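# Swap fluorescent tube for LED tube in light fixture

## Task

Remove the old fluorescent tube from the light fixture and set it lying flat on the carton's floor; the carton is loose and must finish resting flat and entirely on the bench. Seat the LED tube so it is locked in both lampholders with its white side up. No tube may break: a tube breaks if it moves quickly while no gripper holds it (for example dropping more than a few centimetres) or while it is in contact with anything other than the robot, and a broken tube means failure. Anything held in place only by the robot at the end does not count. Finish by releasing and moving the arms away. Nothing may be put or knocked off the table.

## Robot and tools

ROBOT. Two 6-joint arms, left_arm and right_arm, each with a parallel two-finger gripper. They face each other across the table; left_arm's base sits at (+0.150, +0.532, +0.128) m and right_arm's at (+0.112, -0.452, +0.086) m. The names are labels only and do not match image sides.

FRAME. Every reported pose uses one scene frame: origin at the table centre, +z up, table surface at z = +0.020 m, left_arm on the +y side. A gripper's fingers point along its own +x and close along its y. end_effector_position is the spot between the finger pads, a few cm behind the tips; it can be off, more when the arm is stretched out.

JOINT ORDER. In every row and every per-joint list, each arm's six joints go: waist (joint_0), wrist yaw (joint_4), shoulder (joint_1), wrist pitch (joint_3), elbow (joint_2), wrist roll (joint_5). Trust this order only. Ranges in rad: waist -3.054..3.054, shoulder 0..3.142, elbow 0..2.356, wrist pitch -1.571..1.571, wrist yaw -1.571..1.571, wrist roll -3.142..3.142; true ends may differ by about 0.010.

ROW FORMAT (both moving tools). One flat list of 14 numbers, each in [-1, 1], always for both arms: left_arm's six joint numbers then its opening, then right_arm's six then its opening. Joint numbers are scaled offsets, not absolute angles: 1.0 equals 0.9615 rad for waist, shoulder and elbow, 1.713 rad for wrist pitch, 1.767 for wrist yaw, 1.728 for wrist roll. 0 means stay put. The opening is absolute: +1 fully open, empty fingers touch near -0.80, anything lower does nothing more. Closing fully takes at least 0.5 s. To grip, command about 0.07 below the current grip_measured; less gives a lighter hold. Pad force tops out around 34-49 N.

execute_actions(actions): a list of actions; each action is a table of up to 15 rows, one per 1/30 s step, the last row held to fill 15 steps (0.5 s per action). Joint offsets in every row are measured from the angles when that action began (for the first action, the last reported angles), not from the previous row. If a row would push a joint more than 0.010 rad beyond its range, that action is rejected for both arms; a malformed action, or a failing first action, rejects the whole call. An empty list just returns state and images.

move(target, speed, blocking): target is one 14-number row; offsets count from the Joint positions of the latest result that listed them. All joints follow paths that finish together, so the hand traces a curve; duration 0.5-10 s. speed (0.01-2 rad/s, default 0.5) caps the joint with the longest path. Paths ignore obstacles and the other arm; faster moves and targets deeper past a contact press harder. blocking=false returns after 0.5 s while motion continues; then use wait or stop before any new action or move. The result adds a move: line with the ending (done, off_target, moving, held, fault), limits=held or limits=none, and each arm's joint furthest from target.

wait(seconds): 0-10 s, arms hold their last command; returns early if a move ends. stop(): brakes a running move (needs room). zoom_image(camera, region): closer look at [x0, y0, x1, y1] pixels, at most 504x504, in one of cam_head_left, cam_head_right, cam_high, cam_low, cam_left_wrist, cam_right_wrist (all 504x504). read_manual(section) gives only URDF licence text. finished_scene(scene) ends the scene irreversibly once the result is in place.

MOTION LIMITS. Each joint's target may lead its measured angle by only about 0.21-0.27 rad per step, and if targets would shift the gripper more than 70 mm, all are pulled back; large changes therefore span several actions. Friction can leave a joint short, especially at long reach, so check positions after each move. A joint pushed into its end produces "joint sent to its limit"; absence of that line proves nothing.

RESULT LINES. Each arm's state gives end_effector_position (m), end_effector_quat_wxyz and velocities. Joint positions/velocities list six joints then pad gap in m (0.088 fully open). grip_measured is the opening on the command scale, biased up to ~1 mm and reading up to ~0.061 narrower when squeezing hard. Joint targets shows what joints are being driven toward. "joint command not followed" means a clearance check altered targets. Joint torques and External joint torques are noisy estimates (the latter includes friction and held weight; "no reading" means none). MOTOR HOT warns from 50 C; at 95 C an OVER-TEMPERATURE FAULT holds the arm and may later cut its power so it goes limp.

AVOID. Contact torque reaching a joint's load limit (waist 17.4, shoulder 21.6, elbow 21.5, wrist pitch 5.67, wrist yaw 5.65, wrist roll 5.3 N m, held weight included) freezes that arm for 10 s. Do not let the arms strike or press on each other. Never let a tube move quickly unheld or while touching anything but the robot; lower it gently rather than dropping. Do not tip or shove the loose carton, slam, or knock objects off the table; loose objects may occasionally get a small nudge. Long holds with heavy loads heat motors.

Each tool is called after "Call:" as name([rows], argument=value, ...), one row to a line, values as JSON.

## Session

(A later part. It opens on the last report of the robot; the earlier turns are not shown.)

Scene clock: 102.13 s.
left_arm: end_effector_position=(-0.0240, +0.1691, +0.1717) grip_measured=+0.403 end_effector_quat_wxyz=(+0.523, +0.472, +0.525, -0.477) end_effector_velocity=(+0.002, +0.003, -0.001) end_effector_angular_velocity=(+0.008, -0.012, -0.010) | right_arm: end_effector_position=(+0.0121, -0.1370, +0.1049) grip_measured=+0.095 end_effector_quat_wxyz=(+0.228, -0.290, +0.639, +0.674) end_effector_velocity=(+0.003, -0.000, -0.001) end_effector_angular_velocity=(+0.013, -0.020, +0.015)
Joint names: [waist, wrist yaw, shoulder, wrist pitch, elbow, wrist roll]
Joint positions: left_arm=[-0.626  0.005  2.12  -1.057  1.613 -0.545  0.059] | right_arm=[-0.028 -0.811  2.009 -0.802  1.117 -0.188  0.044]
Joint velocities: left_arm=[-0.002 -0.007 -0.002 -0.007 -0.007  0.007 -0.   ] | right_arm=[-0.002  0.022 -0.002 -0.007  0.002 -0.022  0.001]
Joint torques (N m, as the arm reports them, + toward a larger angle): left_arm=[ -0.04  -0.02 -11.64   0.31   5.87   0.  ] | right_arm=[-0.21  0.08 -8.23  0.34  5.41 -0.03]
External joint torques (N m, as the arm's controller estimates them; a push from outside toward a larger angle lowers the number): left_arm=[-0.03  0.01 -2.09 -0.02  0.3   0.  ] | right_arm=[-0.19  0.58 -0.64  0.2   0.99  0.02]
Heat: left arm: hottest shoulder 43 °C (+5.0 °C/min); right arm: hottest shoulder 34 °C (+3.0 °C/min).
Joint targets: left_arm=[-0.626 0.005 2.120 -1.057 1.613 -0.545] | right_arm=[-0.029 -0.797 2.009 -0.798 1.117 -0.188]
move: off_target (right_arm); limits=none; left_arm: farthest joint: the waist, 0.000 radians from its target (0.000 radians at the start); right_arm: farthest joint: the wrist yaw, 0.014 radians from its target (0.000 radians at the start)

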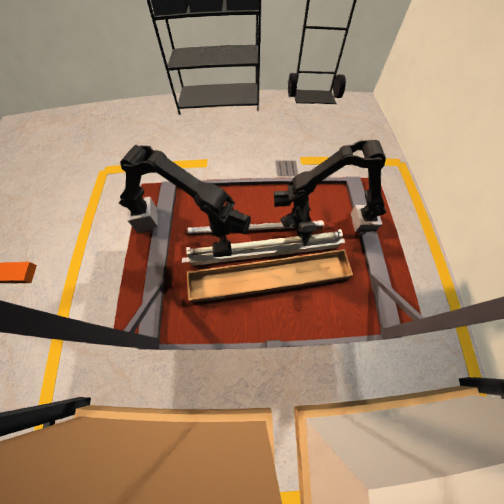

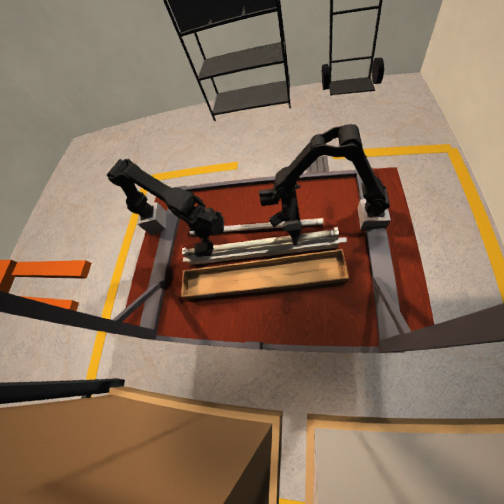

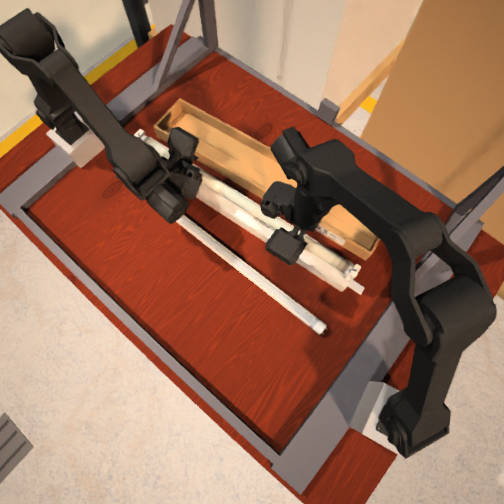

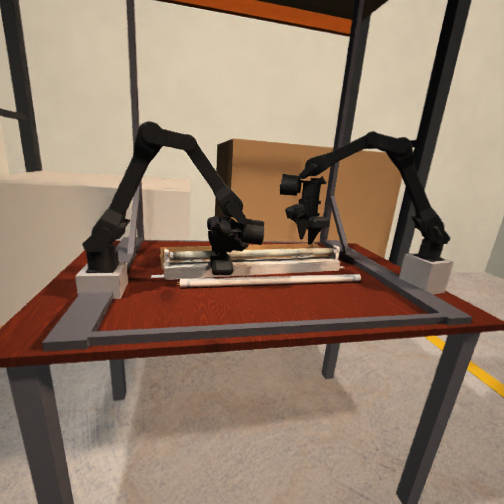

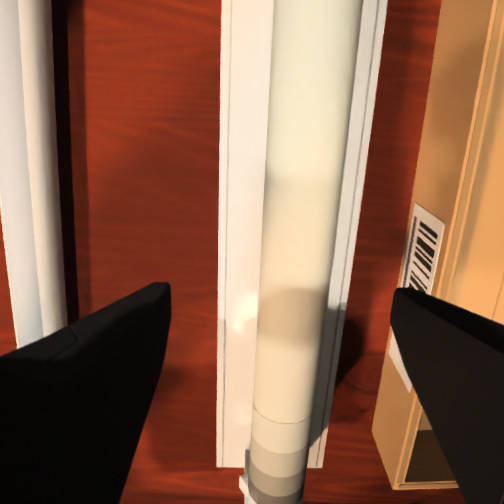

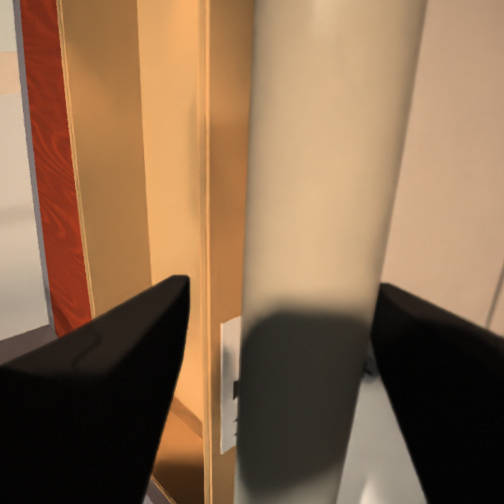

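Call:
move(target=[0,0,0.12,0.127,-0.139,0,0.2,0.168,0.238,-0.135,0.011,0.005,0.131,0.1], speed=0.4)

Call:
move(target=[0,0,0,0,0,0,0.2,0.21,0.225,0.024,-0.049,0.088,0.11,0.1], speed=0.4)

Scene clock: 109.83 s.
left_arm: end_effector_position=(-0.0236, +0.1699, +0.1055) grip_measured=+0.203 end_effector_quat_wxyz=(+0.523, +0.474, +0.526, -0.475) end_effector_velocity=(-0.000, -0.001, +0.000) end_effector_angular_velocity=(-0.010, -0.004, +0.034) | right_arm: end_effector_position=(+0.0120, -0.1379, +0.1059) grip_measured=+0.097 end_effector_quat_wxyz=(+0.362, -0.419, +0.569, +0.608) end_effector_velocity=(+0.000, -0.004, -0.000) end_effector_angular_velocity=(-0.016, +0.005, -0.009)
Joint names: [waist, wrist yaw, shoulder, wrist pitch, elbow, wrist roll]
Joint positions: left_arm=[-0.626  0.005  2.217 -0.842  1.489 -0.545  0.049] | right_arm=[ 0.132 -0.399  1.89  -0.785  1.121  0.035  0.044]
Joint velocities: left_arm=[-0.002 -0.007 -0.002  0.007 -0.002 -0.037 -0.   ] | right_arm=[-0.002 -0.007 -0.002 -0.007 -0.007  0.007 -0.   ]
Joint torques (N m, as the arm reports them, + toward a larger angle): left_arm=[-0.04 -0.03 -9.33  0.44  4.29  0.  ] | right_arm=[ 0.02  0.02 -9.21  0.43  6.45  0.06]
External joint torques (N m, as the arm's controller estimates them; a push from outside toward a larger angle lowers the number): left_arm=[ 0.02  0.01  0.44  0.09 -0.91  0.  ] | right_arm=[ 0.02  0.29 -1.89  0.08  1.48  0.09]
Heat: left arm: hottest shoulder 43 °C (+4.0 °C/min); right arm: hottest shoulder 35 °C (+3.0 °C/min).
Joint targets: left_arm=[-0.626 0.005 2.236 -0.840 1.480 -0.545] | right_arm=[0.133 -0.391 1.880 -0.783 1.122 0.039]
move: off_target (left_arm, right_arm); limits=none; left_arm: farthest joint: the shoulder, 0.018 radians from its target (0.115 radians at the start); right_arm: farthest joint: the shoulder, 0.011 radians from its target (0.130 radians at the start)

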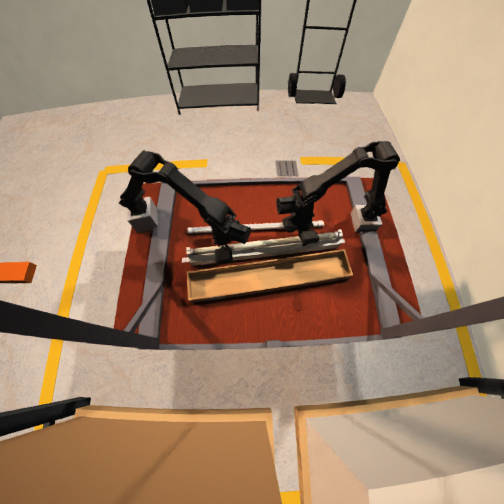

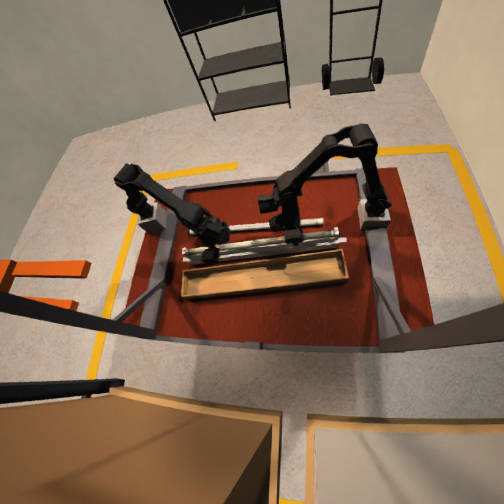

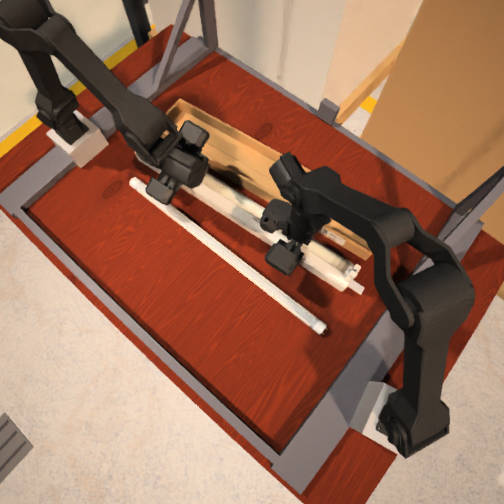

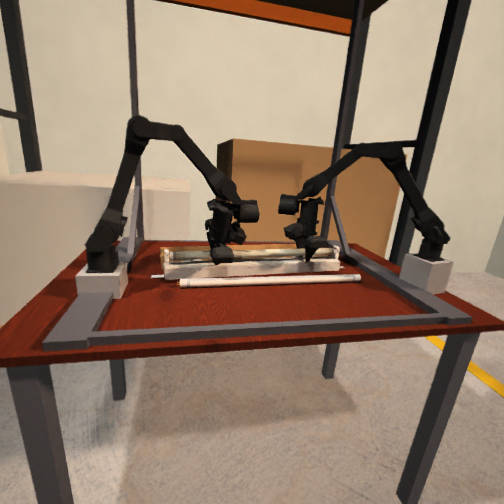

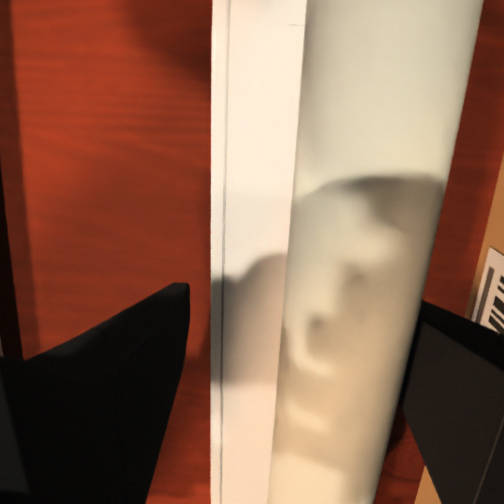

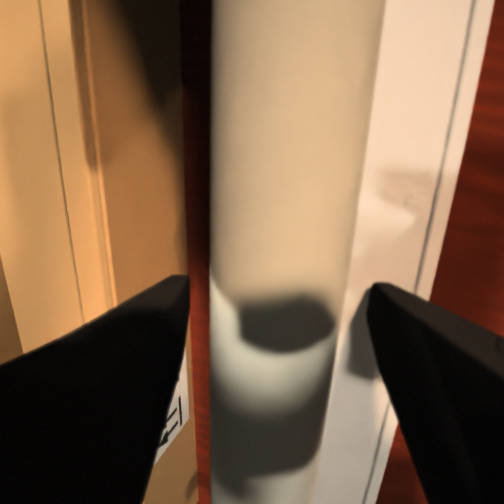

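Scene clock: 111.47 s.
left_arm: end_effector_position=(-0.0236, +0.1699, +0.1055) grip_measured=+0.203 end_effector_quat_wxyz=(+0.523, +0.474, +0.526, -0.475) end_effector_velocity=(+0.001, +0.002, +0.000) end_effector_angular_velocity=(-0.003, -0.023, +0.015) | right_arm: end_effector_position=(+0.0045, -0.1387, +0.1080) grip_measured=+0.098 end_effector_quat_wxyz=(+0.471, -0.525, +0.474, +0.527) end_effector_velocity=(+0.003, -0.001, +0.000) end_effector_angular_velocity=(-0.005, -0.009, -0.010)
Joint names: [waist, wrist yaw, shoulder, wrist pitch, elbow, wrist roll]
Joint positions: left_arm=[-0.626  0.005  2.217 -0.842  1.489 -0.545  0.049] | right_arm=[ 0.33  -0.005  1.899 -0.867  1.196  0.222  0.044]
Joint velocities: left_arm=[-0.007 -0.022 -0.002 -0.007 -0.002 -0.022 -0.   ] | right_arm=[-0.002  0.007 -0.002 -0.007 -0.002  0.007 -0.   ]
Joint torques (N m, as the arm reports them, + toward a larger angle): left_arm=[ -0.04  -0.02 -11.8    0.3    5.39   0.01] | right_arm=[ 0.21  0.17 -6.58  0.23  7.38  0.14]
External joint torques (N m, as the arm's controller estimates them; a push from outside toward a larger angle lowers the number): left_arm=[ 0.01  0.01 -2.05 -0.01  0.25  0.01] | right_arm=[ 0.28  0.15  1.   -0.11  2.23  0.14]
Heat: left arm: hottest shoulder 43 °C (+4.1 °C/min); right arm: hottest shoulder 35 °C (+3.1 °C/min).
Joint targets: left_arm=[-0.626 0.005 2.217 -0.842 1.489 -0.545] | right_arm=[0.333 -0.001 1.913 -0.869 1.205 0.226]
move: off_target (right_arm); limits=none; left_arm: farthest joint: the waist, 0.000 radians from its target (0.000 radians at the start); right_arm: farthest joint: the shoulder, 0.014 radians from its target (0.023 radians at the start)

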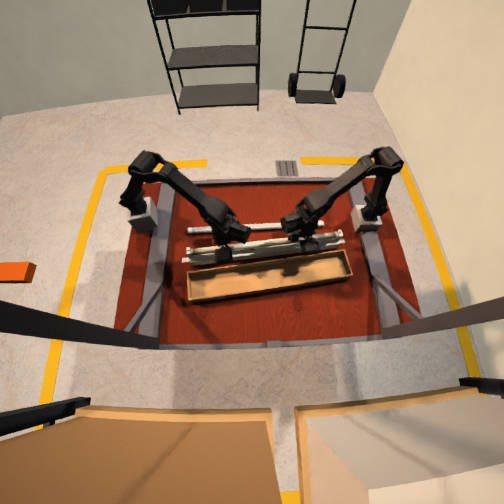

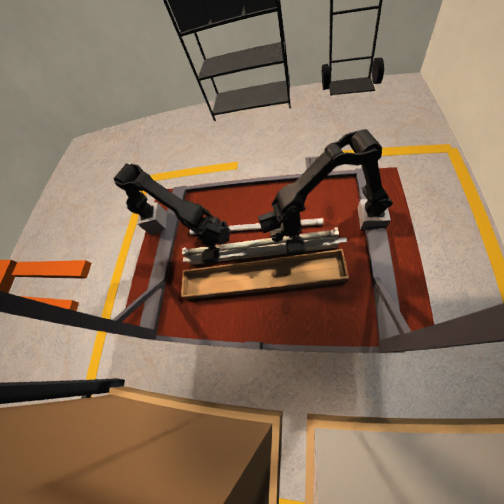

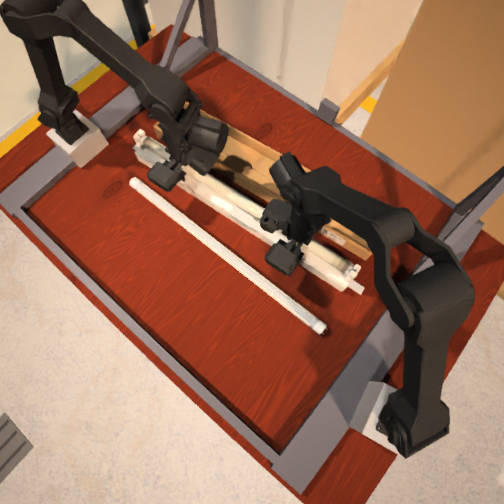

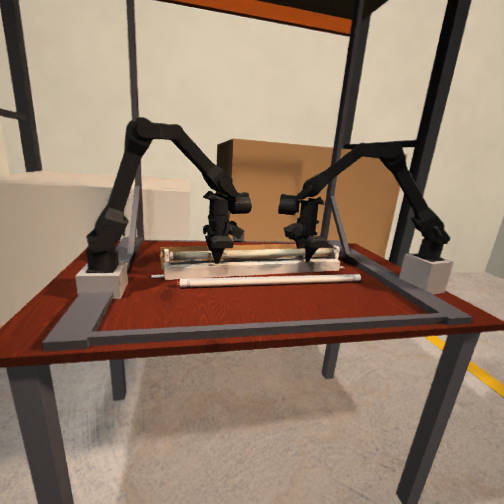

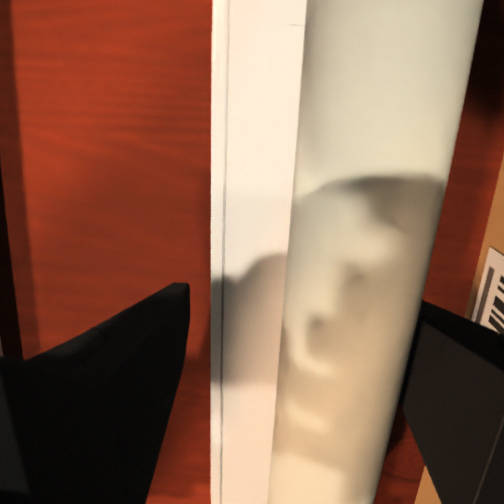

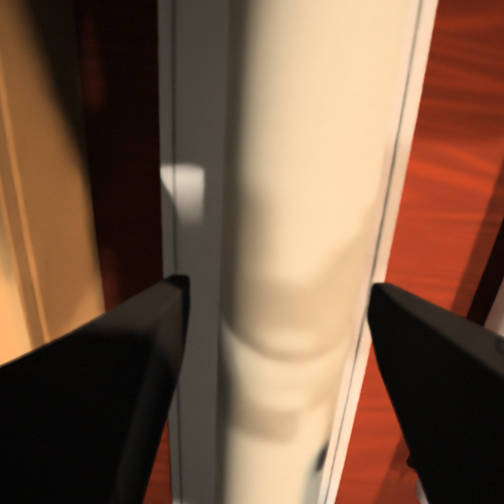

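Call:
move(target=[-0.034,0,0,0,0,-0.034,0.2,-0.006,0,0,0,0,-0.016,0.1], speed=0.1)

Call:
move(target=[0,0,0,0,0,0,-0.45,0,0,0,0,0,0,-0.5])

Call:
move(target=[0,0,-0.055,-0.04,0.058,0,-0.45,0,0,-0.047,-0.046,0.06,0,-0.5], speed=0.05)

Scene clock: 116.87 s.
left_arm: end_effector_position=(-0.0340, +0.1751, +0.1055) grip_measured=+0.203 end_effector_quat_wxyz=(+0.528, +0.468, +0.532, -0.469) end_effector_velocity=(+0.001, +0.002, +0.000) end_effector_angular_velocity=(+0.010, +0.003, +0.010) | right_arm: end_effector_position=(+0.0053, -0.1384, +0.1080) grip_measured=+0.098 end_effector_quat_wxyz=(+0.465, -0.530, +0.468, +0.532) end_effector_velocity=(+0.000, -0.002, +0.000) end_effector_angular_velocity=(-0.009, +0.005, +0.005)
Joint names: [waist, wrist yaw, shoulder, wrist pitch, elbow, wrist roll]
Joint positions: left_arm=[-0.655  0.005  2.217 -0.842  1.489 -0.598  0.049] | right_arm=[ 0.328 -0.005  1.899 -0.867  1.196  0.198  0.044]
Joint velocities: left_arm=[ 0.002  0.007 -0.002 -0.007 -0.002 -0.007  0.   ] | right_arm=[-0.002 -0.007 -0.002 -0.007 -0.002 -0.007 -0.   ]
Joint torques (N m, as the arm reports them, + toward a larger angle): left_arm=[ -0.41  -0.03 -11.8    0.3    5.39  -0.21] | right_arm=[-0.16 -0.02 -8.31  0.29  6.31 -0.11]
External joint torques (N m, as the arm's controller estimates them; a push from outside toward a larger angle lowers the number): left_arm=[-0.45  0.01 -2.11 -0.02  0.26 -0.21] | right_arm=[-0.17 -0.02 -0.82 -0.03  1.23 -0.11]
Heat: left arm: hottest shoulder 44 °C (+5.0 °C/min); right arm: hottest shoulder 35 °C (+3.0 °C/min).
Joint targets: left_arm=[-0.659 0.005 2.217 -0.842 1.489 -0.604] | right_arm=[0.324 -0.005 1.899 -0.867 1.196 0.194]
move: done; limits=none; left_arm: farthest joint: the wrist roll, 0.006 radians from its target (0.059 radians at the start); right_arm: farthest joint: the waist, 0.003 radians from its target (0.006 radians at the start)

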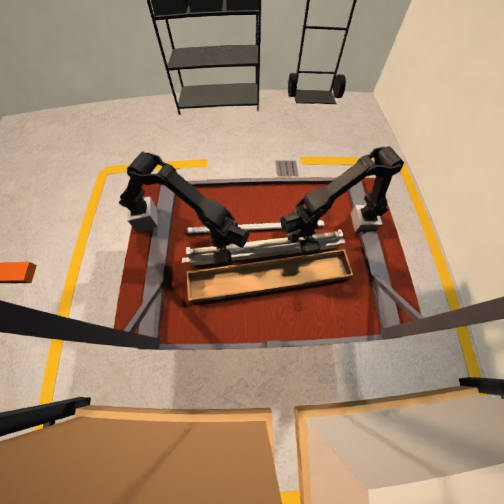

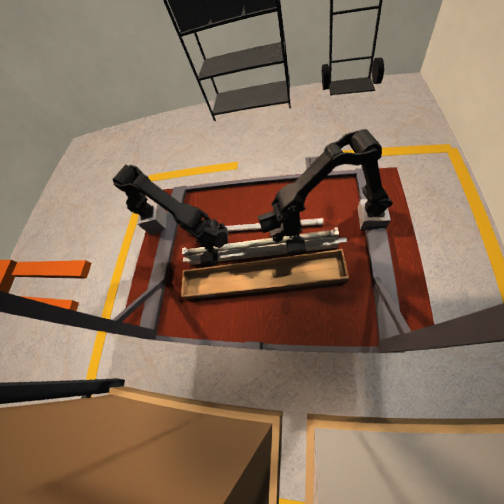

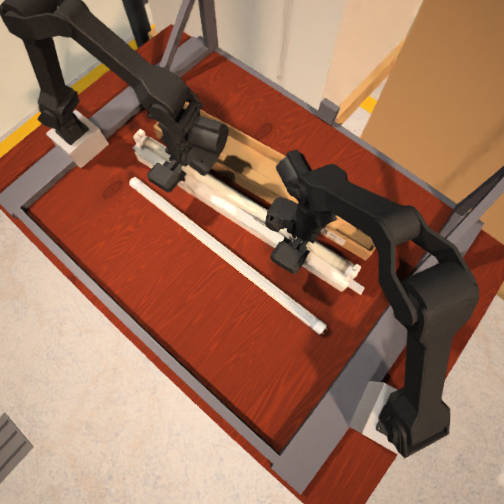

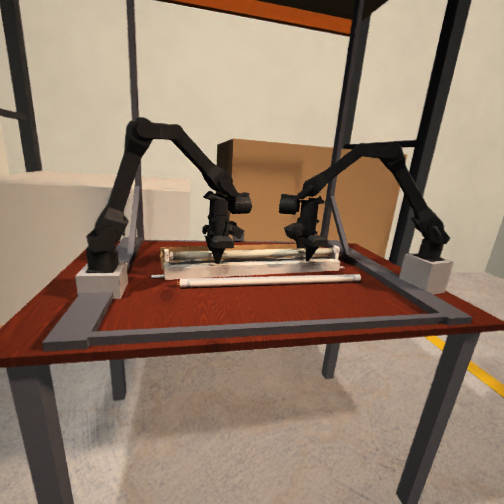

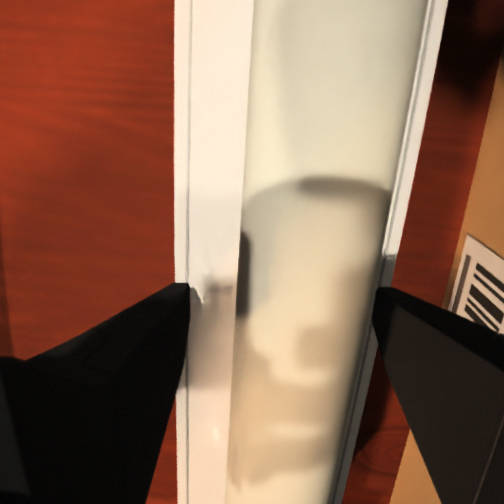

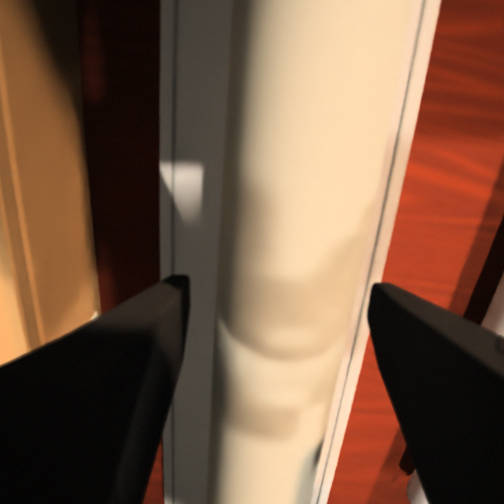

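Scene clock: 117.37 s.
left_arm: end_effector_position=(-0.0343, +0.1752, +0.1055) grip_measured=-0.334 end_effector_quat_wxyz=(+0.527, +0.469, +0.530, -0.470) end_effector_velocity=(+0.002, +0.004, -0.003) end_effector_angular_velocity=(+0.012, -0.014, +0.020) | right_arm: end_effector_position=(+0.0037, -0.1390, +0.1080) grip_measured=-0.349 end_effector_quat_wxyz=(+0.465, -0.528, +0.472, +0.532) end_effector_velocity=(-0.002, -0.007, -0.001) end_effector_angular_velocity=(-0.032, +0.012, +0.010)
Joint names: [waist, wrist yaw, shoulder, wrist pitch, elbow, wrist roll]
Joint positions: left_arm=[-0.656  0.005  2.217 -0.842  1.489 -0.593  0.023] | right_arm=[ 0.33  -0.011  1.899 -0.867  1.196  0.206  0.022]
Joint velocities: left_arm=[-0.002 -0.007  0.002 -0.007 -0.007 -0.022 -0.   ] | right_arm=[ 0.002 -0.022  0.002 -0.022 -0.002 -0.007  0.   ]
Joint torques (N m, as the arm reports them, + toward a larger angle): left_arm=[  0.03  -0.03 -11.81   0.3    5.4   -0.19] | right_arm=[-0.03  0.3  -8.17  0.29  6.34 -0.27]
External joint torques (N m, as the arm's controller estimates them; a push from outside toward a larger angle lowers the number): left_arm=[ 0.03  0.01 -2.15 -0.01  0.31 -0.19] | right_arm=[-0.08  0.31 -0.7  -0.01  1.31 -0.27]
Heat: left arm: hottest shoulder 44 °C (+5.1 °C/min); right arm: hottest shoulder 35 °C (+3.0 °C/min).
Joint targets: left_arm=[-0.656 0.005 2.217 -0.842 1.489 -0.598] | right_arm=[0.328 -0.005 1.899 -0.867 1.196 0.198]
move: done; limits=none; left_arm: farthest joint: the wrist roll, 0.005 radians from its target (0.000 radians at the start); right_arm: farthest joint: the wrist roll, 0.008 radians from its target (0.000 radians at the start)

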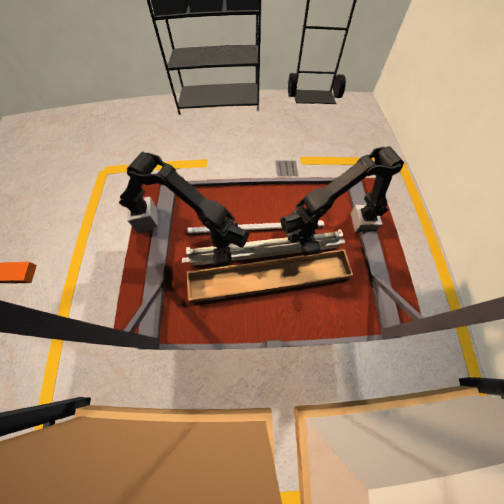

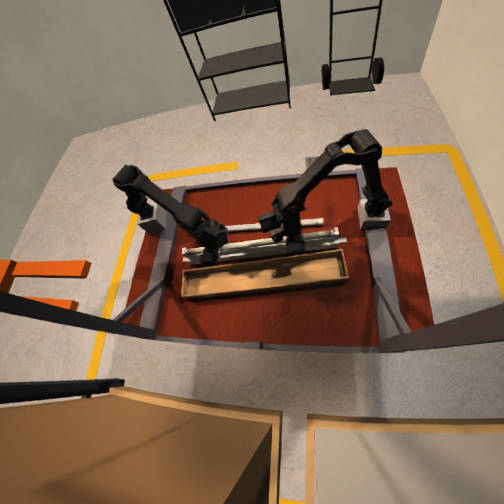

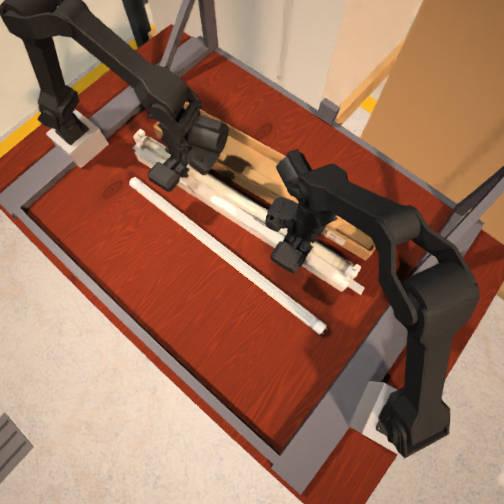

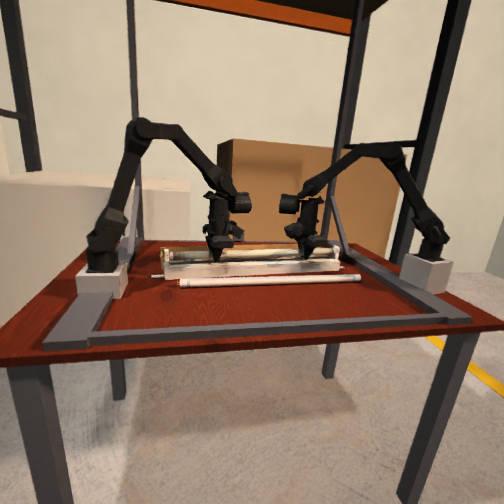

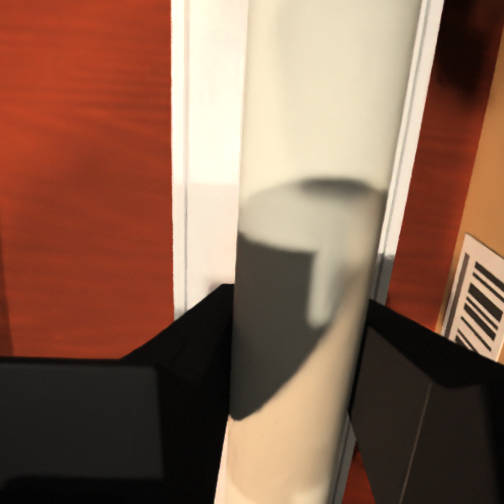

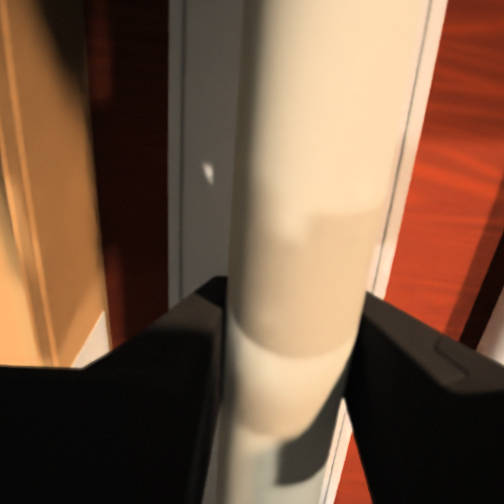

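Scene clock: 119.27 s.
left_arm: end_effector_position=(-0.0347, +0.1742, +0.1253) grip_measured=-0.334 end_effector_quat_wxyz=(+0.526, +0.471, +0.530, -0.470) end_effector_velocity=(+0.001, +0.001, +0.002) end_effector_angular_velocity=(-0.001, -0.008, +0.005) | right_arm: end_effector_position=(+0.0035, -0.1393, +0.1272) grip_measured=-0.349 end_effector_quat_wxyz=(+0.465, -0.528, +0.474, +0.530) end_effector_velocity=(-0.000, -0.001, +0.001) end_effector_angular_velocity=(-0.005, +0.006, +0.005)
Joint names: [waist, wrist yaw, shoulder, wrist pitch, elbow, wrist roll]
Joint positions: left_arm=[-0.656  0.005  2.189 -0.912  1.528 -0.59   0.023] | right_arm=[ 0.33  -0.013  1.871 -0.945  1.241  0.209  0.022]
Joint velocities: left_arm=[-0.002 -0.007 -0.007 -0.007 -0.002 -0.007 -0.   ] | right_arm=[-0.002 -0.007 -0.002 -0.007  0.002 -0.007  0.   ]
Joint torques (N m, as the arm reports them, + toward a larger angle): left_arm=[ -0.03  -0.02 -15.05   0.41   7.54  -0.11] | right_arm=[  0.05   0.07 -10.06   0.25   8.18  -0.12]
External joint torques (N m, as the arm's controller estimates them; a push from outside toward a larger angle lowers the number): left_arm=[ 0.02  0.02 -5.3   0.08  2.2  -0.11] | right_arm=[ 0.05  0.08 -2.56 -0.08  2.89 -0.12]
Heat: left arm: hottest shoulder 44 °C (+5.0 °C/min); right arm: hottest shoulder 35 °C (+3.0 °C/min).
Joint targets: left_arm=[-0.656 0.005 2.164 -0.910 1.544 -0.593] | right_arm=[0.330 -0.011 1.854 -0.946 1.254 0.205]
move: off_target (left_arm, right_arm); limits=none; left_arm: farthest joint: the shoulder, 0.025 radians from its target (0.053 radians at the start); right_arm: farthest joint: the shoulder, 0.017 radians from its target (0.046 radians at the start)

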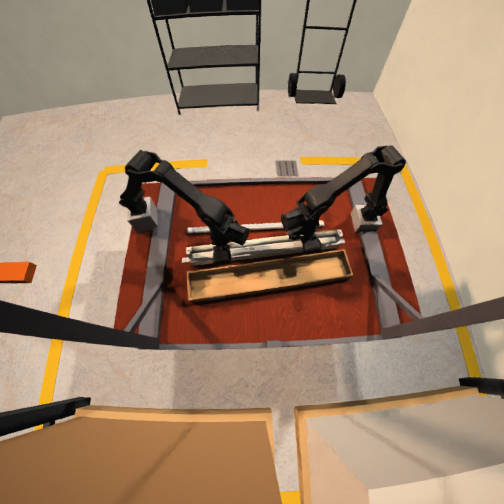

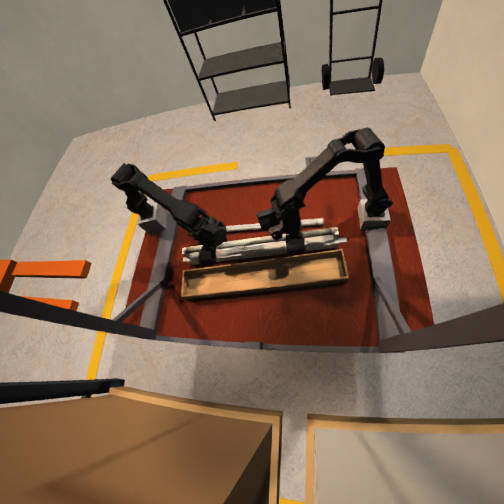

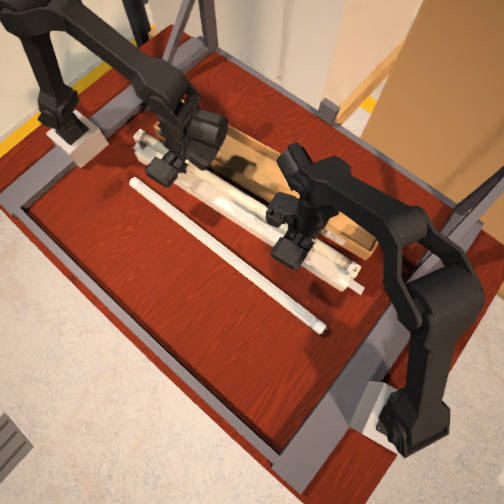

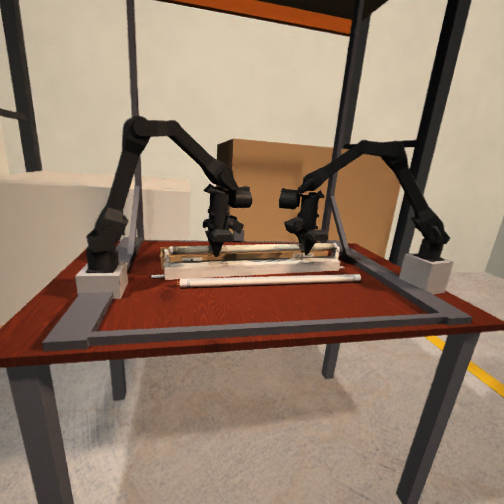

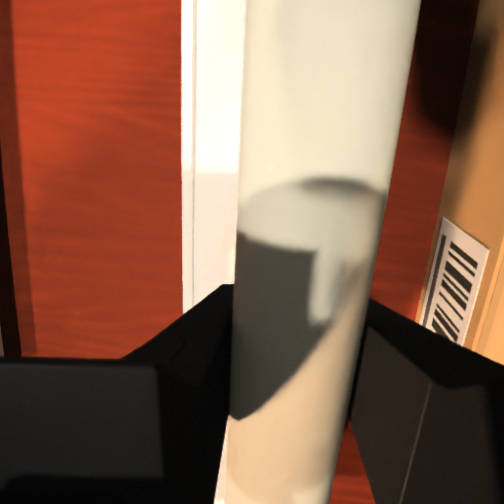

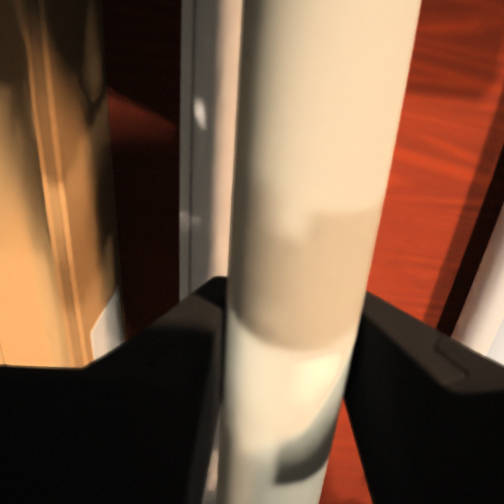

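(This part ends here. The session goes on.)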